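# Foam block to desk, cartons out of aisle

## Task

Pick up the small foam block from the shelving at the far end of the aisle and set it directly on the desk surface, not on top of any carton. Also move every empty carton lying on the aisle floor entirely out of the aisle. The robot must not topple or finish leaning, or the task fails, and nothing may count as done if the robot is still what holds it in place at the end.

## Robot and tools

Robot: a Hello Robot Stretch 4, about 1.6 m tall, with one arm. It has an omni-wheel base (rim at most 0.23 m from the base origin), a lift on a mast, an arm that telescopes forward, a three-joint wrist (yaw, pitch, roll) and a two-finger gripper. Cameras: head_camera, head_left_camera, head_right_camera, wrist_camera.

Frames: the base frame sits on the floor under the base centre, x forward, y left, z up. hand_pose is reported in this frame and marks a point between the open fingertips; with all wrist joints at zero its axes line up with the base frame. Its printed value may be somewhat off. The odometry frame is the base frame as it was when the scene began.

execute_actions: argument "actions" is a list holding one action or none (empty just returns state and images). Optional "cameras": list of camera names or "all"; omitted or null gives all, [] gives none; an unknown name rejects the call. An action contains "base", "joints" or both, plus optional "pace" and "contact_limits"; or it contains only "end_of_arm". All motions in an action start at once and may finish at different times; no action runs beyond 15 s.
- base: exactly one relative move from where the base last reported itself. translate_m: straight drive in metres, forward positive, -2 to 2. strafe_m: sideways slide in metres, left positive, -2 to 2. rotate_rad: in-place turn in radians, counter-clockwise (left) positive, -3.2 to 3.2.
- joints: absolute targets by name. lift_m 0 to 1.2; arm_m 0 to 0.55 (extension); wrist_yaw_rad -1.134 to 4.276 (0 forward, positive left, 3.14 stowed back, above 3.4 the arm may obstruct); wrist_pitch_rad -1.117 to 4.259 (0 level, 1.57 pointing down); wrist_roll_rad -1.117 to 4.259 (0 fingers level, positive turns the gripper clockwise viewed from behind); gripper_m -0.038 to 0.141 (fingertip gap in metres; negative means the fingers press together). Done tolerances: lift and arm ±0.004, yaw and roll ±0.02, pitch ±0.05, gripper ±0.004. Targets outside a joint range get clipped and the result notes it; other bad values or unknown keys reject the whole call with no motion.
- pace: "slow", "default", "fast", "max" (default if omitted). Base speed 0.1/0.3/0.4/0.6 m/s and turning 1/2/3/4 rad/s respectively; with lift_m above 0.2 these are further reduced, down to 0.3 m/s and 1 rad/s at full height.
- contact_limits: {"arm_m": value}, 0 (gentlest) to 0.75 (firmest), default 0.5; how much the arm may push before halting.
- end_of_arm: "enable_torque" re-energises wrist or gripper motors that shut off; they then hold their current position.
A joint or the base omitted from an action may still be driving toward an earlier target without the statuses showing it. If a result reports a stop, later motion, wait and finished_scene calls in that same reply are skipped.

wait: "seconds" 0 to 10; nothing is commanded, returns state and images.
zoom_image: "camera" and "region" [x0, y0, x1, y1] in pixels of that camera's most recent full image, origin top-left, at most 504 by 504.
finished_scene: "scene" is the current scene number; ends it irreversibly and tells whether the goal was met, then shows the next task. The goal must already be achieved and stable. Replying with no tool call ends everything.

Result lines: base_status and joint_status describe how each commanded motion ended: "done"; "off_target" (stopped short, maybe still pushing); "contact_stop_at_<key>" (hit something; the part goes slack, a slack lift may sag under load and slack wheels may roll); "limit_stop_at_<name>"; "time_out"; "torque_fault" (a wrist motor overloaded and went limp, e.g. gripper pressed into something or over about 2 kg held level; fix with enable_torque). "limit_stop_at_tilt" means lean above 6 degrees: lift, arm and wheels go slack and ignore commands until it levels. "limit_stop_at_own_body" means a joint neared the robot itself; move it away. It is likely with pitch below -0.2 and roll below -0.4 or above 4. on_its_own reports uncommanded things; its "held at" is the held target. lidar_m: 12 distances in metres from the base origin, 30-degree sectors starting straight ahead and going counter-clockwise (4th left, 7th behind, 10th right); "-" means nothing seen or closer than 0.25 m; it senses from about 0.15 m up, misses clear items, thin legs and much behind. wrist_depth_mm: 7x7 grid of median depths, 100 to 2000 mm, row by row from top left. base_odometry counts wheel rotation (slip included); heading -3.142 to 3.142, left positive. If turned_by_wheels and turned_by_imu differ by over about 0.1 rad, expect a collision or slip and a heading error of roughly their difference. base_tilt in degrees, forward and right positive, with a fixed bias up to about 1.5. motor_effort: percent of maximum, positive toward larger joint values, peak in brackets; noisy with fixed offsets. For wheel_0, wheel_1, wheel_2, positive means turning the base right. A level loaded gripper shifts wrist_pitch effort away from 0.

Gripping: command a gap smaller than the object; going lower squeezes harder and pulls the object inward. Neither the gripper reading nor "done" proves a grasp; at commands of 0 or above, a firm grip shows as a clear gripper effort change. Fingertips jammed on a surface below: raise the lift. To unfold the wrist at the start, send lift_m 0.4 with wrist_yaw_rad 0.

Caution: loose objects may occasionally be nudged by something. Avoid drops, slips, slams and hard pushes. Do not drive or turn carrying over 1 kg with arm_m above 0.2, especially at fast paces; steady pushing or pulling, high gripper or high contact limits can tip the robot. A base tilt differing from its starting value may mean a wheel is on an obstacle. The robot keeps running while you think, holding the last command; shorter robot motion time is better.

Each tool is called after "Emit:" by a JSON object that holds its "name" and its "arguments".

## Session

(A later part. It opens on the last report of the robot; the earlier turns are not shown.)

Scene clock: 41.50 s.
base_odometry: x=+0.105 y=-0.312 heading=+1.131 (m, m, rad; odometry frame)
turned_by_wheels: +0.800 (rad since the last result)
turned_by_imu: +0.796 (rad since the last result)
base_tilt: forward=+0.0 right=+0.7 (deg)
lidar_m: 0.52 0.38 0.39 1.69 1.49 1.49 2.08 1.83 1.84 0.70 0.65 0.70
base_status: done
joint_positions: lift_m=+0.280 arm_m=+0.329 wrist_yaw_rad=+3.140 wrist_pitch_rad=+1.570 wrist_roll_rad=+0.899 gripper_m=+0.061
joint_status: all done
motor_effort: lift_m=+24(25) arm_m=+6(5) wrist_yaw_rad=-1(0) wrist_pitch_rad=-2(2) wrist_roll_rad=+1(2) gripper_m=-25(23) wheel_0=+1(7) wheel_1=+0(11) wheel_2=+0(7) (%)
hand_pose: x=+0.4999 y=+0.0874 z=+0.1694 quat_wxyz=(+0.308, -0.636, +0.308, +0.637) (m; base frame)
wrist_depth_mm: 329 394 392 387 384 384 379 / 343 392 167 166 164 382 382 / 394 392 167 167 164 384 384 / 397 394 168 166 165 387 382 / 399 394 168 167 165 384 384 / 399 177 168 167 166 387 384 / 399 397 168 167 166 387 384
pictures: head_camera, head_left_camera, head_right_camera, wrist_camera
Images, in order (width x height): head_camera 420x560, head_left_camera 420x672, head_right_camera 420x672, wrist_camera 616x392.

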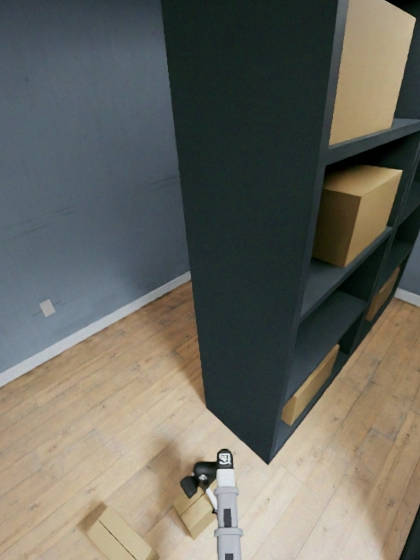

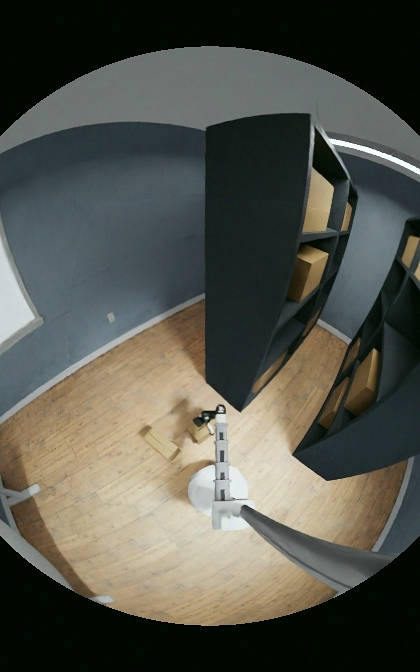

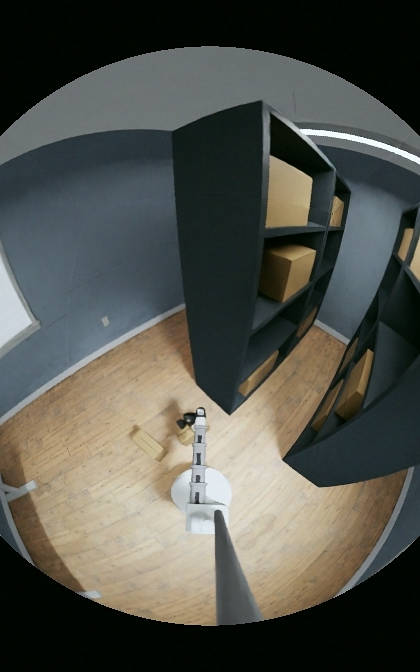

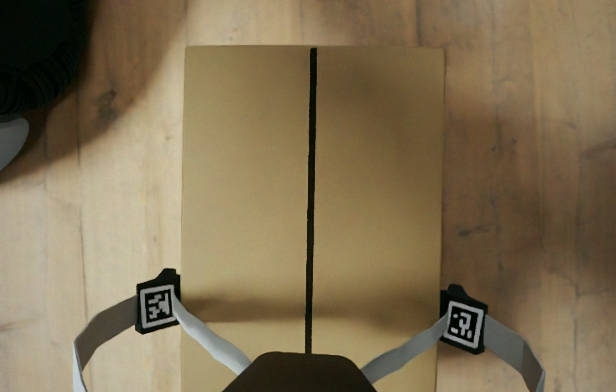

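Emit:
{"name": "execute_actions", "arguments": {"actions": [{"joints":{"lift_m":0.243}}], "cameras": []}}

Emit:
{"name": "execute_actions", "arguments": {"actions": [{"joints":{"gripper_m":0.141}}], "cameras": []}}

Emit:
{"name": "execute_actions", "arguments": {"actions": [{"joints":{"lift_m":0.32},"pace":"fast"}], "cameras": []}}

Emit:
{"name": "execute_actions", "arguments": {"actions": [{"base":{"rotate_rad":-0.78},"joints":{"lift_m":0.5,"arm_m":0.1,"wrist_roll_rad":0,"wrist_yaw_rad":0.3},"pace":"fast"}], "cameras": []}}

Emit:
{"name": "execute_actions", "arguments": {"actions": [{"base":{"translate_m":1.0},"joints":{"lift_m":0.95,"arm_m":0,"wrist_pitch_rad":0.3},"pace":"fast"}]}}

Scene clock: 43.00 s.
base_odometry: x=+0.105 y=-0.312 heading=+1.131 (m, m, rad; odometry frame)
turned_by_wheels: +0.000 (rad since the last result)
turned_by_imu: +0.000 (rad since the last result)
base_tilt: forward=+0.0 right=+0.7 (deg)
lidar_m: 0.51 0.39 0.42 1.71 1.50 1.50 2.09 1.83 1.84 0.69 0.64 0.70
base_status: not commanded
joint_positions: lift_m=+0.243 arm_m=+0.329 wrist_yaw_rad=+3.140 wrist_pitch_rad=+1.570 wrist_roll_rad=+0.899 gripper_m=+0.061
joint_status: all done
motor_effort: lift_m=+17(22) arm_m=+6(6) wrist_yaw_rad=+0(3) wrist_pitch_rad=-1(2) wrist_roll_rad=+1(1) gripper_m=-24(26) wheel_0=+1(1) wheel_1=+0(0) wheel_2=+0(0) (%)
hand_pose: x=+0.4999 y=+0.0874 z=+0.1330 quat_wxyz=(+0.308, -0.636, +0.308, +0.637) (m; base frame)
wrist_depth_mm: 332 357 353 349 347 349 345 / 359 357 167 166 164 349 347 / 359 355 167 166 165 351 349 / 362 359 167 166 165 349 347 / 362 359 168 167 166 349 351 / 362 178 168 167 166 349 349 / 364 359 169 167 166 351 351
pictures: none
No camera images: the call's "cameras" was empty. Leave "cameras" out to get every camera's image.

Scene clock: 44.83 s.
base_odometry: x=+0.105 y=-0.312 heading=+1.130 (m, m, rad; odometry frame)
turned_by_wheels: +0.000 (rad since the last result)
turned_by_imu: +0.000 (rad since the last result)
base_tilt: forward=+0.0 right=+0.7 (deg)
lidar_m: 0.49 0.39 0.41 1.68 1.49 1.49 2.08 1.83 1.83 0.68 0.65 0.69
base_status: not commanded
joint_positions: lift_m=+0.243 arm_m=+0.329 wrist_yaw_rad=+3.141 wrist_pitch_rad=+1.568 wrist_roll_rad=+0.900 gripper_m=+0.141
joint_status: all done
motor_effort: lift_m=+17(16) arm_m=+6(6) wrist_yaw_rad=-3(4) wrist_pitch_rad=+3(7) wrist_roll_rad=+2(1) gripper_m=+0(25) wheel_0=+1(1) wheel_1=+0(1) wheel_2=-1(1) (%)
hand_pose: x=+0.4993 y=+0.0874 z=+0.1330 quat_wxyz=(+0.307, -0.636, +0.308, +0.637) (m; base frame)
wrist_depth_mm: 338 357 357 355 353 351 347 / 359 357 179 178 177 353 347 / 362 359 179 179 178 355 351 / 364 359 180 178 178 355 353 / 362 359 180 179 178 353 353 / 366 362 180 179 178 208 353 / 366 364 180 131 179 355 355
pictures: none
No camera images: the call's "cameras" was empty. Leave "cameras" out to get every camera's image.

Scene clock: 45.90 s.
base_odometry: x=+0.105 y=-0.312 heading=+1.130 (m, m, rad; odometry frame)
turned_by_wheels: +0.000 (rad since the last result)
turned_by_imu: +0.000 (rad since the last result)
base_tilt: forward=+0.1 right=+0.7 (deg)
lidar_m: 0.43 0.40 0.41 1.70 1.48 1.49 2.10 1.83 1.84 0.68 0.66 0.68
base_status: not commanded
joint_positions: lift_m=+0.320 arm_m=+0.329 wrist_yaw_rad=+3.140 wrist_pitch_rad=+1.570 wrist_roll_rad=+0.900 gripper_m=+0.141
joint_status: all done
motor_effort: lift_m=+24(25) arm_m=+6(6) wrist_yaw_rad=+0(2) wrist_pitch_rad=-1(3) wrist_roll_rad=+2(0) gripper_m=+0(0) wheel_0=+1(1) wheel_1=+0(0) wheel_2=-1(1) (%)
hand_pose: x=+0.4998 y=+0.0874 z=+0.2094 quat_wxyz=(+0.308, -0.636, +0.308, +0.637) (m; base frame)
wrist_depth_mm: 324 433 427 430 427 421 421 / 347 433 433 427 421 424 421 / 413 436 427 251 250 421 424 / 439 439 436 250 251 424 421 / 439 436 433 251 250 424 424 / 442 436 252 252 250 210 424 / 439 433 439 126 342 430 424
pictures: none
No camera images: the call's "cameras" was empty. Leave "cameras" out to get every camera's image.

Scene clock: 48.10 s.
base_odometry: x=+0.105 y=-0.312 heading=+0.350 (m, m, rad; odometry frame)
turned_by_wheels: -0.780 (rad since the last result)
turned_by_imu: -0.777 (rad since the last result)
base_tilt: forward=+0.0 right=+0.7 (deg)
lidar_m: 1.19 0.49 0.39 0.40 1.98 1.54 1.50 1.59 1.86 1.83 0.86 0.66
base_status: done
joint_positions: lift_m=+0.500 arm_m=+0.101 wrist_yaw_rad=+0.300 wrist_pitch_rad=+1.570 wrist_roll_rad=+0.000 gripper_m=+0.141
joint_status: all done
motor_effort: lift_m=+24(25) arm_m=-6(8) wrist_yaw_rad=-2(7) wrist_pitch_rad=-2(3) wrist_roll_rad=-2(4) gripper_m=-2(1) wheel_0=-1(7) wheel_1=+0(12) wheel_2=+0(9) (%)
hand_pose: x=+0.2979 y=-0.0835 z=+0.3894 quat_wxyz=(+0.699, -0.106, +0.699, +0.106) (m; base frame)
wrist_depth_mm: 621 609 603 597 591 597 517 / 508 609 609 597 609 597 508 / 549 609 609 609 609 597 597 / 627 615 609 603 603 597 597 / 615 621 615 615 609 597 603 / 627 407 399 569 603 209 603 / 407 404 402 126 609 597 603
pictures: none
No camera images: the call's "cameras" was empty. Leave "cameras" out to get every camera's image.

Scene clock: 51.97 s.
base_odometry: x=+1.044 y=+0.031 heading=+0.350 (m, m, rad; odometry frame)
turned_by_wheels: +0.000 (rad since the last result)
turned_by_imu: -0.003 (rad since the last result)
base_tilt: forward=+0.0 right=+0.7 (deg)
lidar_m: 1.07 0.40 0.29 0.28 0.31 0.45 2.87 0.41 0.29 0.29 0.30 0.44
base_status: done
joint_positions: lift_m=+0.950 arm_m=+0.003 wrist_yaw_rad=+0.300 wrist_pitch_rad=+0.302 wrist_roll_rad=+0.000 gripper_m=+0.141
joint_status: all done
joint sent to its limit — the command would take arm_m past its lower limit, so that joint was sent only as far as its limit.
motor_effort: lift_m=+24(25) arm_m=-6(6) wrist_yaw_rad=+0(1) wrist_pitch_rad=-8(13) wrist_roll_rad=+1(1) gripper_m=-1(2) wheel_0=+0(6) wheel_1=-1(6) wheel_2=+0(11) (%)
hand_pose: x=+0.4630 y=-0.0021 z=+1.0420 quat_wxyz=(+0.978, -0.022, +0.149, +0.148) (m; base frame)
wrist_depth_mm: 332 960 1182 1118 1078 991 931 / 340 976 1255 1182 1138 1042 946 / 351 715 946 1182 1182 1078 960 / 366 484 1308 1281 1229 1118 1008 / 375 452 1308 1336 1308 1160 1042 / 410 424 917 1308 1336 212 1025 / 445 504 831 126 1397 1182 854
pictures: head_camera, head_left_camera, head_right_camera, wrist_camera
Images, in order (width x height): head_camera 420x560, head_left_camera 420x672, head_right_camera 420x672, wrist_camera 616x392.

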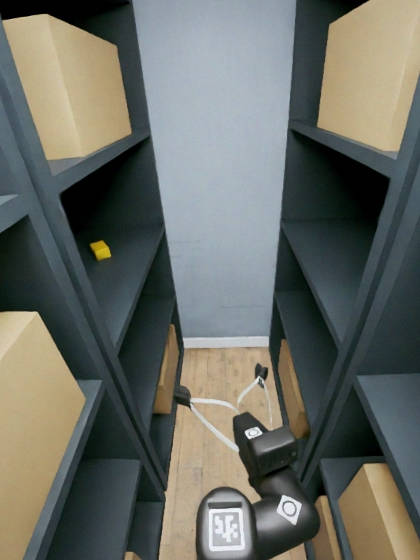

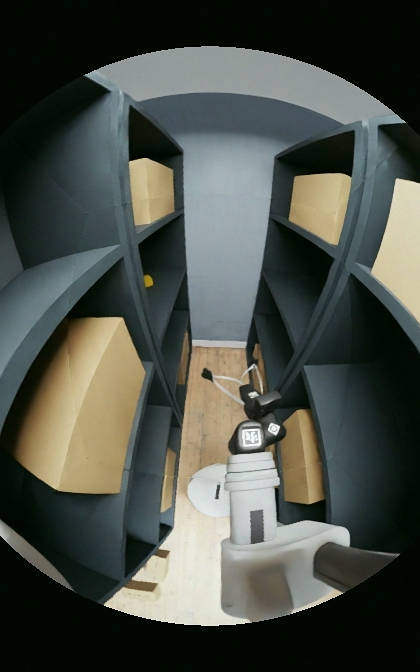

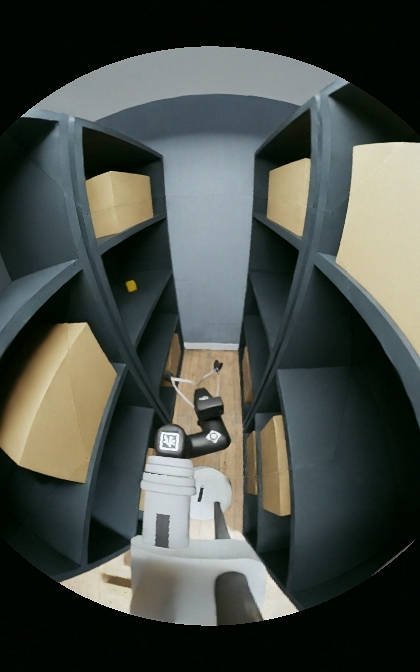

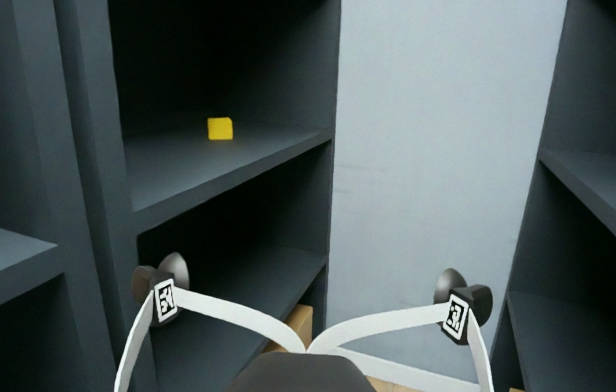

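Emit:
{"name": "execute_actions", "arguments": {"actions": [{"base":{"translate_m":0.68},"joints":{"lift_m":1.02,"wrist_yaw_rad":0},"pace":"fast"}], "cameras": []}}

Emit:
{"name": "execute_actions", "arguments": {"actions": [{"base":{"rotate_rad":0.6}}]}}

Scene clock: 55.60 s.
base_odometry: x=+1.682 y=+0.265 heading=+0.350 (m, m, rad; odometry frame)
turned_by_wheels: +0.000 (rad since the last result)
turned_by_imu: -0.002 (rad since the last result)
base_tilt: forward=+0.0 right=+0.7 (deg)
lidar_m: 0.78 0.37 0.27 0.27 0.29 0.39 1.41 0.45 0.33 0.30 0.33 0.46
base_status: done
joint_positions: lift_m=+1.020 arm_m=+0.003 wrist_yaw_rad=+0.000 wrist_pitch_rad=+0.302 wrist_roll_rad=+0.000 gripper_m=+0.141
joint_status: all done
motor_effort: lift_m=+24(25) arm_m=-6(6) wrist_yaw_rad=+0(6) wrist_pitch_rad=-8(8) wrist_roll_rad=-2(0) gripper_m=+0(2) wheel_0=+1(7) wheel_1=+0(8) wheel_2=+1(10) (%)
hand_pose: x=+0.4495 y=-0.0874 z=+1.1120 quat_wxyz=(+0.989, +0.000, +0.151, +0.000) (m; base frame)
wrist_depth_mm: 488 517 517 508 504 488 439 / 500 544 539 530 525 512 459 / 535 574 564 559 549 530 480 / 559 609 597 585 580 559 504 / 530 615 621 615 609 554 525 / 621 615 654 640 627 212 413 / 668 707 707 126 668 597 484
pictures: none
No camera images: the call's "cameras" was empty. Leave "cameras" out to get every camera's image.

Scene clock: 57.13 s.
base_odometry: x=+1.682 y=+0.265 heading=+0.950 (m, m, rad; odometry frame)
turned_by_wheels: +0.600 (rad since the last result)
turned_by_imu: +0.597 (rad since the last result)
base_tilt: forward=-0.1 right=+0.7 (deg)
lidar_m: 0.35 0.28 0.27 0.30 0.45 0.92 0.41 0.31 0.31 0.33 0.49 0.78
base_status: done
joint_positions: lift_m=+1.020 arm_m=+0.003 wrist_yaw_rad=+0.000 wrist_pitch_rad=+0.302 wrist_roll_rad=+0.000 gripper_m=+0.141
joint_status: not commanded
motor_effort: lift_m=+24(24) arm_m=-6(6) wrist_yaw_rad=-1(1) wrist_pitch_rad=-8(8) wrist_roll_rad=+0(2) gripper_m=-2(0) wheel_0=+0(6) wheel_1=-2(4) wheel_2=+0(6) (%)
hand_pose: x=+0.4495 y=-0.0874 z=+1.1120 quat_wxyz=(+0.989, +0.000, +0.151, +0.000) (m; base frame)
wrist_depth_mm: 525 621 683 585 504 477 430 / 544 640 723 597 530 496 439 / 564 668 759 640 554 508 452 / 574 668 741 654 580 525 466 / 496 436 521 525 585 539 477 / 379 353 359 421 615 211 500 / 315 314 330 125 661 569 512
pictures: head_camera, head_left_camera, head_right_camera, wrist_camera
Images, in order (width x height): head_camera 420x560, head_left_camera 420x672, head_right_camera 420x672, wrist_camera 616x392.

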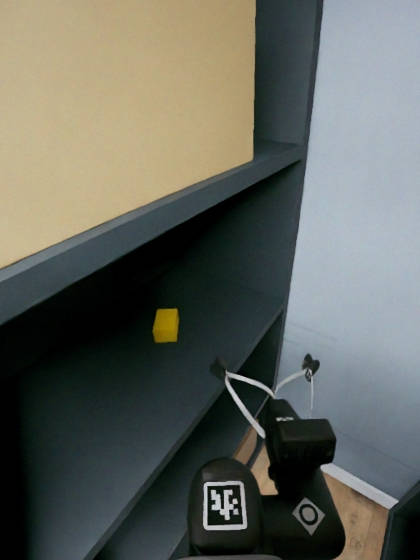

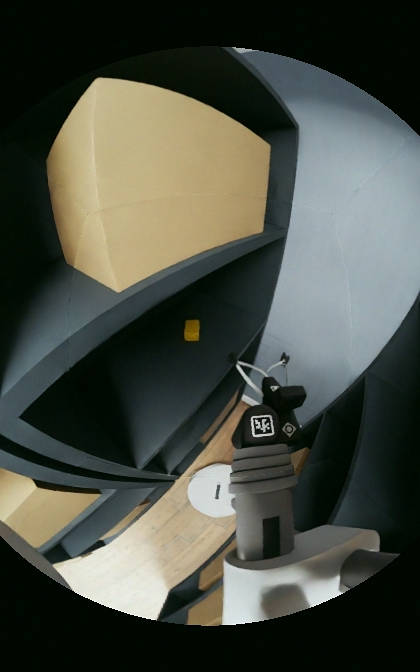

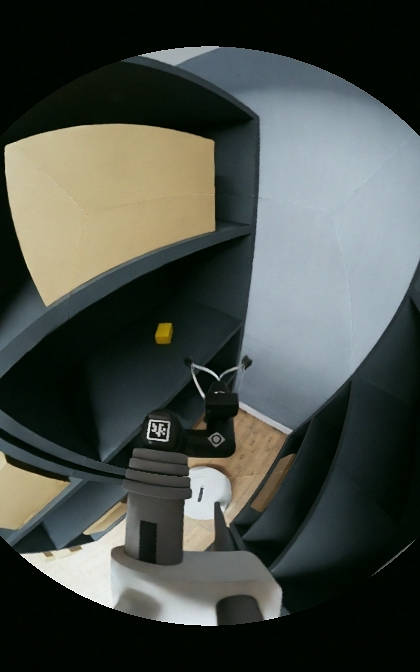

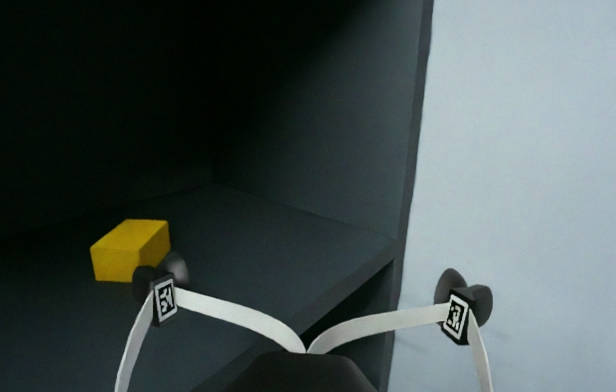

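Emit:
{"name": "execute_actions", "arguments": {"actions": [{"base":{"rotate_rad":0.35},"joints":{"lift_m":0.96,"arm_m":0.07}}], "cameras": ["head_camera","wrist_camera"]}}

Scene clock: 58.90 s.
base_odometry: x=+1.682 y=+0.265 heading=+1.300 (m, m, rad; odometry frame)
turned_by_wheels: +0.350 (rad since the last result)
turned_by_imu: +0.348 (rad since the last result)
base_tilt: forward=-0.1 right=+0.5 (deg)
lidar_m: 0.28 0.26 0.27 0.37 0.88 0.51 0.34 0.29 0.30 0.41 0.78 0.43
base_status: done
joint_positions: lift_m=+0.960 arm_m=+0.069 wrist_yaw_rad=+0.000 wrist_pitch_rad=+0.302 wrist_roll_rad=+0.000 gripper_m=+0.141
joint_status: all done
motor_effort: lift_m=+16(21) arm_m=+6(7) wrist_yaw_rad=-2(2) wrist_pitch_rad=-8(7) wrist_roll_rad=-2(2) gripper_m=+1(0) wheel_0=-1(5) wheel_1=-1(3) wheel_2=+0(5) (%)
hand_pose: x=+0.5153 y=-0.0874 z=+1.0527 quat_wxyz=(+0.989, +0.000, +0.151, +0.000) (m; base frame)
wrist_depth_mm: 397 439 492 559 621 512 433 / 410 455 517 585 647 521 439 / 430 473 544 621 676 535 449 / 442 488 535 574 580 530 455 / 379 382 392 353 399 404 410 / 287 267 273 301 303 211 306 / 236 236 241 126 246 246 255
pictures: head_camera, wrist_camera
Images, in order (width x height): head_camera 420x560, wrist_camera 616x392.

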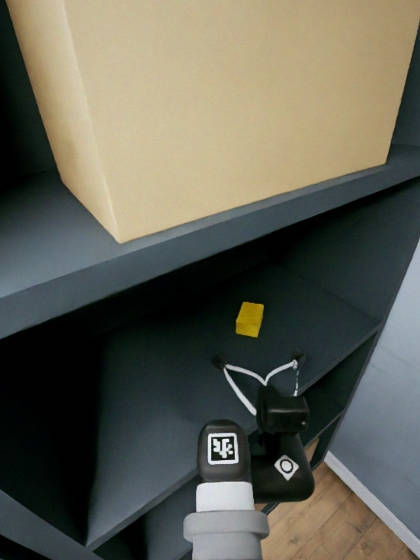

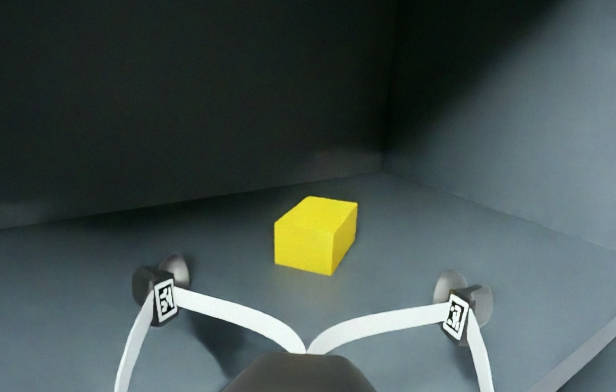

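Emit:
{"name": "execute_actions", "arguments": {"actions": [{"joints":{"lift_m":0.943,"arm_m":0.2,"gripper_m":0.12}}], "cameras": ["head_camera","wrist_camera"]}}

Scene clock: 60.73 s.
base_odometry: x=+1.682 y=+0.265 heading=+1.300 (m, m, rad; odometry frame)
turned_by_wheels: +0.000 (rad since the last result)
turned_by_imu: +0.000 (rad since the last result)
base_tilt: forward=+0.0 right=+0.6 (deg)
lidar_m: 0.29 0.26 0.28 0.37 0.88 0.51 0.33 0.30 0.32 0.43 0.79 0.42
base_status: not commanded
joint_positions: lift_m=+0.943 arm_m=+0.199 wrist_yaw_rad=+0.000 wrist_pitch_rad=+0.302 wrist_roll_rad=+0.000 gripper_m=+0.120
joint_status: all done
motor_effort: lift_m=+16(16) arm_m=+6(8) wrist_yaw_rad=-2(0) wrist_pitch_rad=-8(8) wrist_roll_rad=-1(0) gripper_m=-2(1) wheel_0=-1(1) wheel_1=-1(1) wheel_2=+0(0) (%)
hand_pose: x=+0.6453 y=-0.0874 z=+1.0357 quat_wxyz=(+0.989, +0.000, +0.151, +0.000) (m; base frame)
wrist_depth_mm: 317 353 394 449 504 436 373 / 329 362 410 469 525 449 382 / 340 377 430 492 554 459 384 / 353 394 439 488 521 455 394 / 340 345 353 263 343 364 370 / 262 253 229 221 252 264 278 / 215 213 219 135 222 222 230
pictures: head_camera, wrist_camera
Images, in order (width x height): head_camera 420x560, wrist_camera 616x392.

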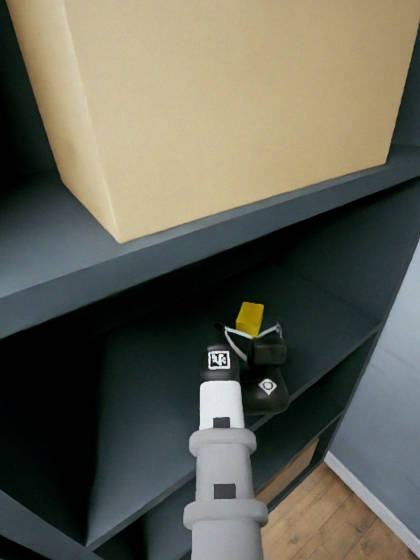

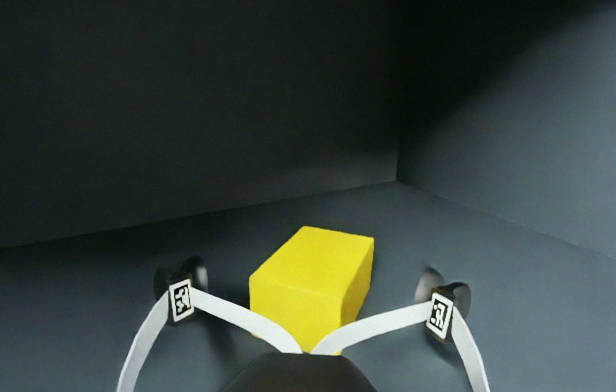

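Emit:
{"name": "execute_actions", "arguments": {"actions": [{"joints":{"lift_m":0.935,"arm_m":0.215,"gripper_m":0.01}}], "cameras": ["wrist_camera"]}}

Emit:
{"name": "execute_actions", "arguments": {"actions": [{"joints":{"lift_m":0.98,"arm_m":0.003}}], "cameras": ["wrist_camera"]}}

Scene clock: 63.20 s.
base_odometry: x=+1.682 y=+0.265 heading=+1.300 (m, m, rad; odometry frame)
turned_by_wheels: +0.000 (rad since the last result)
turned_by_imu: -0.001 (rad since the last result)
base_tilt: forward=+0.1 right=+0.7 (deg)
lidar_m: 0.29 0.25 0.28 0.37 0.90 0.49 0.34 0.30 0.30 0.42 0.79 0.42
base_status: not commanded
joint_positions: lift_m=+0.935 arm_m=+0.214 wrist_yaw_rad=+0.000 wrist_pitch_rad=+0.302 wrist_roll_rad=+0.000 gripper_m=+0.010
joint_status: all done
motor_effort: lift_m=+16(19) arm_m=+6(4) wrist_yaw_rad=+0(1) wrist_pitch_rad=-8(8) wrist_roll_rad=-1(0) gripper_m=-22(24) wheel_0=-1(1) wheel_1=-1(1) wheel_2=+0(0) (%)
hand_pose: x=+0.6603 y=-0.0874 z=+1.0277 quat_wxyz=(+0.989, +0.000, +0.151, +0.000) (m; base frame)
wrist_depth_mm: 309 342 379 436 488 430 364 / 319 351 399 452 521 439 373 / 332 366 415 484 535 452 379 / 343 384 424 473 500 445 389 / 322 330 334 235 343 349 351 / 248 251 186 189 189 264 264 / 204 196 206 189 202 202 219
pictures: wrist_camera
Images, in order (width x height): wrist_camera 616x392.

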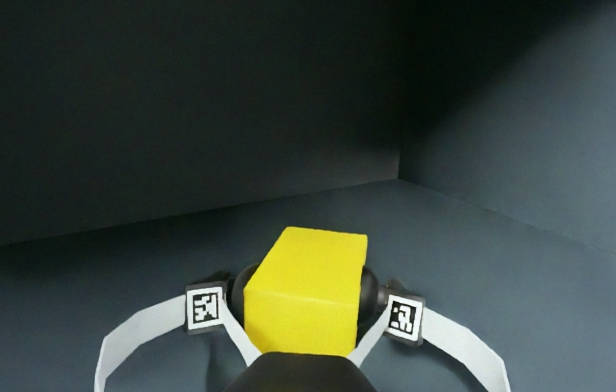

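Scene clock: 64.93 s.
base_odometry: x=+1.682 y=+0.265 heading=+1.300 (m, m, rad; odometry frame)
turned_by_wheels: +0.000 (rad since the last result)
turned_by_imu: +0.000 (rad since the last result)
base_tilt: forward=+0.0 right=+0.7 (deg)
lidar_m: 0.28 0.27 0.27 0.37 0.88 0.51 0.34 0.30 0.32 0.41 0.79 0.43
base_status: not commanded
joint_positions: lift_m=+0.980 arm_m=+0.004 wrist_yaw_rad=+0.000 wrist_pitch_rad=+0.303 wrist_roll_rad=+0.000 gripper_m=+0.010
joint_status: all done
motor_effort: lift_m=+25(23) arm_m=-6(7) wrist_yaw_rad=+1(1) wrist_pitch_rad=-9(9) wrist_roll_rad=-1(1) gripper_m=-21(22) wheel_0=-1(1) wheel_1=-1(1) wheel_2=+0(0) (%)
hand_pose: x=+0.4503 y=-0.0874 z=+1.0718 quat_wxyz=(+0.989, +0.000, +0.151, +0.000) (m; base frame)
wrist_depth_mm: 439 488 544 627 668 544 462 / 449 504 569 647 707 554 469 / 477 530 591 676 732 574 480 / 492 539 585 634 647 564 488 / 415 424 430 236 442 452 449 / 319 322 187 189 190 338 377 / 262 254 265 188 265 281 521
pictures: wrist_camera
Images, in order (width x height): wrist_camera 616x392.

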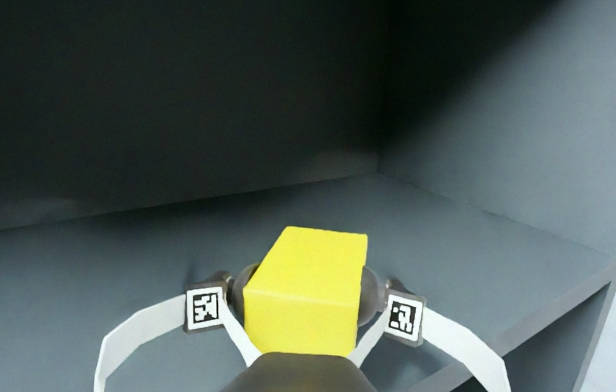

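Emit:
{"name": "execute_actions", "arguments": {"actions": [{"base":{"rotate_rad":-0.955},"pace":"fast"}], "cameras": []}}

Emit:
{"name": "execute_actions", "arguments": {"actions": [{"base":{"translate_m":-2},"joints":{"lift_m":0.85},"pace":"fast"}], "cameras": []}}

Emit:
{"name": "execute_actions", "arguments": {"actions": [{"base":{"rotate_rad":2.9},"pace":"fast"}]}}

Scene clock: 67.07 s.
base_odometry: x=+1.682 y=+0.265 heading=+0.345 (m, m, rad; odometry frame)
turned_by_wheels: -0.955 (rad since the last result)
turned_by_imu: -0.951 (rad since the last result)
base_tilt: forward=+0.0 right=+0.7 (deg)
lidar_m: 0.78 0.38 0.28 0.27 0.27 0.42 1.37 0.45 0.32 0.29 0.32 0.46
base_status: done
joint_positions: lift_m=+0.980 arm_m=+0.004 wrist_yaw_rad=+0.000 wrist_pitch_rad=+0.303 wrist_roll_rad=+0.000 gripper_m=+0.010
joint_status: not commanded
motor_effort: lift_m=+24(25) arm_m=-6(6) wrist_yaw_rad=+0(0) wrist_pitch_rad=-9(9) wrist_roll_rad=-2(1) gripper_m=-23(23) wheel_0=+2(6) wheel_1=+0(7) wheel_2=+1(6) (%)
hand_pose: x=+0.4503 y=-0.0874 z=+1.0719 quat_wxyz=(+0.989, +0.000, +0.151, +0.000) (m; base frame)
wrist_depth_mm: 484 525 517 504 504 492 439 / 500 544 539 530 525 508 455 / 525 574 564 549 549 530 484 / 544 603 597 585 574 554 504 / 559 634 621 235 603 554 452 / 627 621 186 190 190 580 384 / 661 691 699 189 668 591 597
pictures: none
No camera images: the call's "cameras" was empty. Leave "cameras" out to get every camera's image.

Scene clock: 74.10 s.
base_odometry: x=-0.200 y=-0.412 heading=+0.345 (m, m, rad; odometry frame)
turned_by_wheels: +0.000 (rad since the last result)
turned_by_imu: +0.002 (rad since the last result)
base_tilt: forward=+0.1 right=+0.8 (deg)
lidar_m: 1.18 0.61 0.46 1.89 1.97 1.22 1.17 1.24 1.86 1.80 1.93 0.97
base_status: done
joint_positions: lift_m=+0.850 arm_m=+0.004 wrist_yaw_rad=+0.000 wrist_pitch_rad=+0.303 wrist_roll_rad=+0.000 gripper_m=+0.010
joint_status: all done
motor_effort: lift_m=+17(23) arm_m=-6(6) wrist_yaw_rad=-1(1) wrist_pitch_rad=-9(9) wrist_roll_rad=-1(2) gripper_m=-23(21) wheel_0=+0(6) wheel_1=+1(6) wheel_2=-1(8) (%)
hand_pose: x=+0.4503 y=-0.0874 z=+0.9425 quat_wxyz=(+0.989, +0.000, +0.151, +0.000) (m; base frame)
wrist_depth_mm: 654 960 1397 - 1397 603 597 / 676 1025 1537 - 1464 627 627 / 723 1576 1618 - 1499 654 661 / 750 778 1618 - 1118 683 683 / 798 798 1661 236 1042 732 715 / 842 820 187 189 190 768 759 / 904 891 1255 189 842 798 778
pictures: none
No camera images: the call's "cameras" was empty. Leave "cameras" out to get every camera's image.

Scene clock: 76.80 s.
base_odometry: x=-0.200 y=-0.412 heading=-3.038 (m, m, rad; odometry frame)
turned_by_wheels: +2.900 (rad since the last result)
turned_by_imu: +2.886 (rad since the last result)
base_tilt: forward=-0.1 right=+0.8 (deg)
lidar_m: 1.16 1.16 2.05 1.82 1.84 1.05 0.97 0.74 0.48 0.48 1.87 1.32
base_status: done
joint_positions: lift_m=+0.850 arm_m=+0.004 wrist_yaw_rad=+0.000 wrist_pitch_rad=+0.303 wrist_roll_rad=+0.000 gripper_m=+0.010
joint_status: not commanded
motor_effort: lift_m=+17(17) arm_m=-6(6) wrist_yaw_rad=-2(1) wrist_pitch_rad=-9(9) wrist_roll_rad=-1(0) gripper_m=-23(21) wheel_0=-2(6) wheel_1=+1(5) wheel_2=+0(7) (%)
hand_pose: x=+0.4504 y=-0.0874 z=+0.9425 quat_wxyz=(+0.989, +0.000, +0.151, +0.000) (m; base frame)
wrist_depth_mm: 1430 1464 1464 1576 1618 1756 1756 / 1499 1499 1576 1661 1808 1808 1808 / 1537 1576 1618 1708 1863 1921 1921 / 976 1138 1160 1160 1308 - - / 1708 1756 1921 236 - - - / 1661 1499 187 190 189 1756 1708 / 1336 1308 1336 188 1366 1336 1397
pictures: head_camera, head_left_camera, head_right_camera, wrist_camera
Images, in order (width x height): head_camera 420x560, head_left_camera 420x672, head_right_camera 420x672, wrist_camera 616x392.

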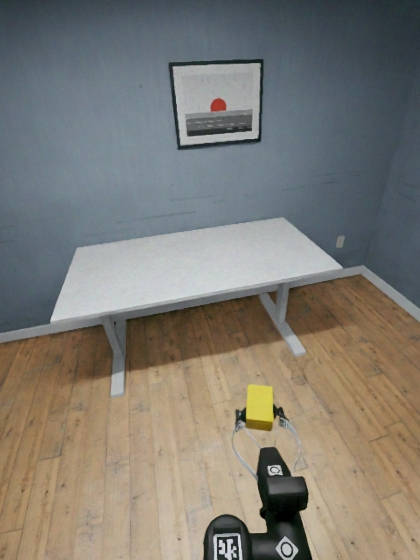

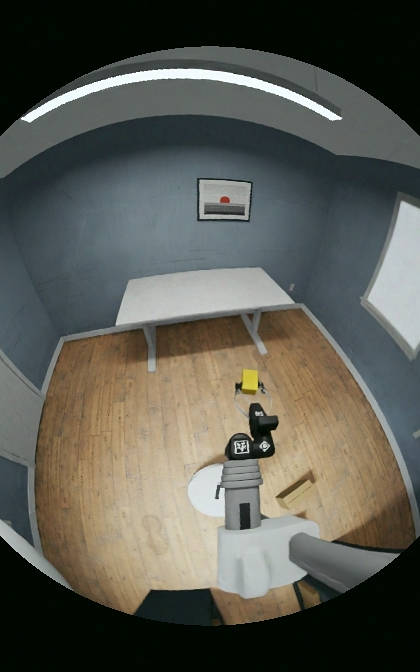

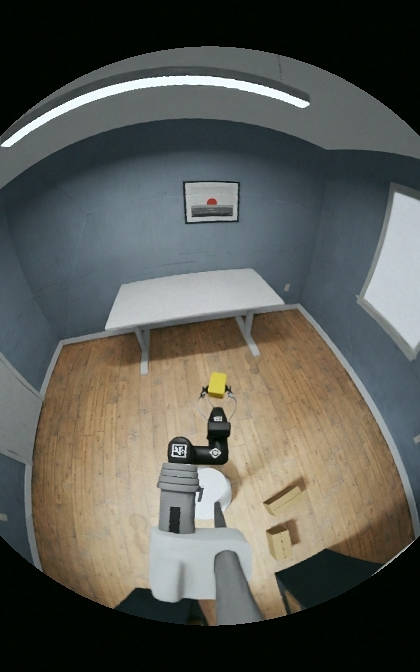

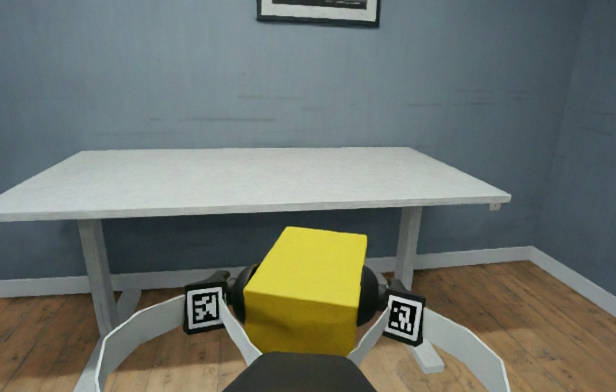

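Emit:
{"name": "execute_actions", "arguments": {"actions": [{"base":{"translate_m":0.55},"joints":{"lift_m":0.72,"arm_m":0.42},"pace":"fast"}], "cameras": ["wrist_camera"]}}

Scene clock: 80.00 s.
base_odometry: x=-0.747 y=-0.469 heading=-3.038 (m, m, rad; odometry frame)
turned_by_wheels: +0.000 (rad since the last result)
turned_by_imu: -0.002 (rad since the last result)
base_tilt: forward=+0.0 right=+0.7 (deg)
lidar_m: 0.63 0.64 0.75 1.93 1.94 1.67 1.53 0.79 0.85 1.74 1.75 0.71
base_status: done
joint_positions: lift_m=+0.720 arm_m=+0.419 wrist_yaw_rad=+0.000 wrist_pitch_rad=+0.303 wrist_roll_rad=+0.000 gripper_m=+0.010
joint_status: all done
motor_effort: lift_m=+17(17) arm_m=+6(8) wrist_yaw_rad=+0(0) wrist_pitch_rad=-9(9) wrist_roll_rad=-2(2) gripper_m=-22(22) wheel_0=-1(7) wheel_1=+1(5) wheel_2=+0(11) (%)
hand_pose: x=+0.8653 y=-0.0874 z=+0.8126 quat_wxyz=(+0.989, +0.000, +0.151, +0.000) (m; base frame)
wrist_depth_mm: 654 683 699 741 759 809 842 / 683 707 750 768 798 842 878 / 707 750 778 820 866 891 917 / 615 634 640 661 676 691 768 / 436 442 452 235 466 469 469 / 334 338 186 189 190 355 357 / 274 265 278 189 272 274 289
pictures: wrist_camera
Images, in order (width x height): wrist_camera 616x392.

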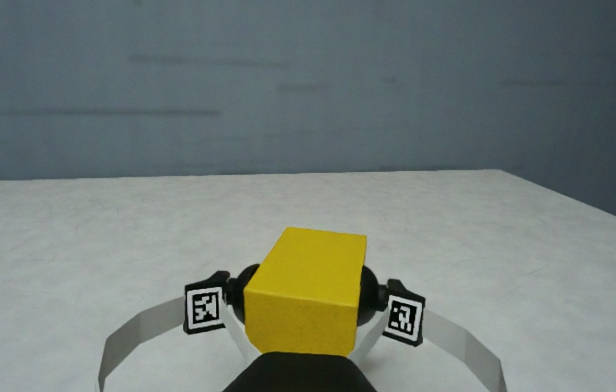

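Emit:
{"name": "execute_actions", "arguments": {"actions": [{"joints":{"lift_m":0.668}}], "cameras": []}}

Emit:
{"name": "execute_actions", "arguments": {"actions": [{"joints":{"gripper_m":0.1}}], "cameras": []}}

Emit:
{"name": "execute_actions", "arguments": {"actions": [{"joints":{"lift_m":0.7,"arm_m":0.3},"pace":"fast"}], "cameras": ["wrist_camera"]}}

Scene clock: 81.57 s.
base_odometry: x=-0.747 y=-0.469 heading=-3.038 (m, m, rad; odometry frame)
turned_by_wheels: +0.000 (rad since the last result)
turned_by_imu: +0.000 (rad since the last result)
base_tilt: forward=+0.0 right=+0.6 (deg)
lidar_m: 0.62 0.64 0.75 1.91 1.95 1.67 1.52 0.80 0.84 1.74 1.75 0.73
base_status: not commanded
joint_positions: lift_m=+0.668 arm_m=+0.419 wrist_yaw_rad=+0.000 wrist_pitch_rad=+0.303 wrist_roll_rad=+0.000 gripper_m=+0.010
joint_status: all done
motor_effort: lift_m=+16(16) arm_m=+6(6) wrist_yaw_rad=+0(2) wrist_pitch_rad=-9(9) wrist_roll_rad=+1(3) gripper_m=-21(21) wheel_0=-1(1) wheel_1=+1(1) wheel_2=-1(1) (%)
hand_pose: x=+0.8653 y=-0.0874 z=+0.7606 quat_wxyz=(+0.989, +0.000, +0.151, +0.000) (m; base frame)
wrist_depth_mm: 647 676 707 732 768 798 842 / 683 707 750 768 798 854 878 / 715 741 759 788 809 866 931 / 473 480 488 500 517 525 530 / 329 336 343 236 349 355 357 / 252 256 187 189 189 270 268 / 208 202 209 189 206 207 223
pictures: none
No camera images: the call's "cameras" was empty. Leave "cameras" out to get every camera's image.

Scene clock: 83.27 s.
base_odometry: x=-0.747 y=-0.469 heading=-3.038 (m, m, rad; odometry frame)
turned_by_wheels: +0.000 (rad since the last result)
turned_by_imu: +0.000 (rad since the last result)
base_tilt: forward=-0.2 right=+0.8 (deg)
lidar_m: 0.63 0.64 0.76 1.92 1.94 1.64 1.52 0.79 0.82 1.75 1.74 0.73
base_status: not commanded
joint_positions: lift_m=+0.668 arm_m=+0.419 wrist_yaw_rad=+0.000 wrist_pitch_rad=+0.303 wrist_roll_rad=+0.000 gripper_m=+0.100
joint_status: all done
motor_effort: lift_m=+16(16) arm_m=+5(5) wrist_yaw_rad=-1(0) wrist_pitch_rad=-8(9) wrist_roll_rad=-1(1) gripper_m=-2(24) wheel_0=+0(1) wheel_1=+1(1) wheel_2=-1(1) (%)
hand_pose: x=+0.8653 y=-0.0874 z=+0.7606 quat_wxyz=(+0.989, +0.000, +0.151, +0.000) (m; base frame)
wrist_depth_mm: 661 683 707 732 759 809 831 / 683 699 741 768 798 854 866 / 715 732 759 788 831 866 917 / 469 484 496 500 512 525 530 / 330 336 342 253 332 355 359 / 253 257 198 206 195 267 268 / 208 207 211 130 215 211 224
pictures: none
No camera images: the call's "cameras" was empty. Leave "cameras" out to get every camera's image.

Scene clock: 84.43 s.
base_odometry: x=-0.747 y=-0.469 heading=-3.038 (m, m, rad; odometry frame)
turned_by_wheels: +0.000 (rad since the last result)
turned_by_imu: +0.000 (rad since the last result)
base_tilt: forward=+0.0 right=+0.7 (deg)
lidar_m: 0.62 0.63 0.75 1.93 1.94 1.67 1.49 0.80 0.85 1.73 1.74 0.73
base_status: not commanded
joint_positions: lift_m=+0.700 arm_m=+0.301 wrist_yaw_rad=+0.000 wrist_pitch_rad=+0.302 wrist_roll_rad=+0.000 gripper_m=+0.100
joint_status: all done
motor_effort: lift_m=+25(24) arm_m=-6(5) wrist_yaw_rad=+2(1) wrist_pitch_rad=-8(8) wrist_roll_rad=+0(1) gripper_m=-1(1) wheel_0=-1(1) wheel_1=+1(1) wheel_2=-1(1) (%)
hand_pose: x=+0.7473 y=-0.0875 z=+0.7920 quat_wxyz=(+0.989, +0.000, +0.151, +0.000) (m; base frame)
wrist_depth_mm: 750 778 809 842 866 946 960 / 778 820 842 891 931 960 1008 / 809 842 866 917 960 1008 1078 / 564 569 585 597 603 627 634 / 392 404 407 338 418 421 433 / 303 307 198 314 201 319 322 / 249 247 253 131 256 251 263
pictures: wrist_camera
Images, in order (width x height): wrist_camera 616x392.

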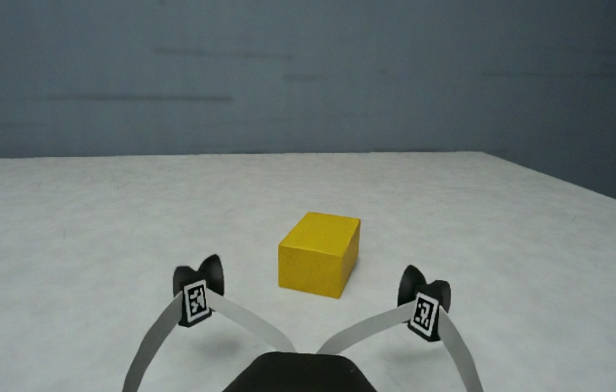

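Emit:
{"name": "finished_scene", "arguments": {"scene": 1}}

The scene is finished: the task was done.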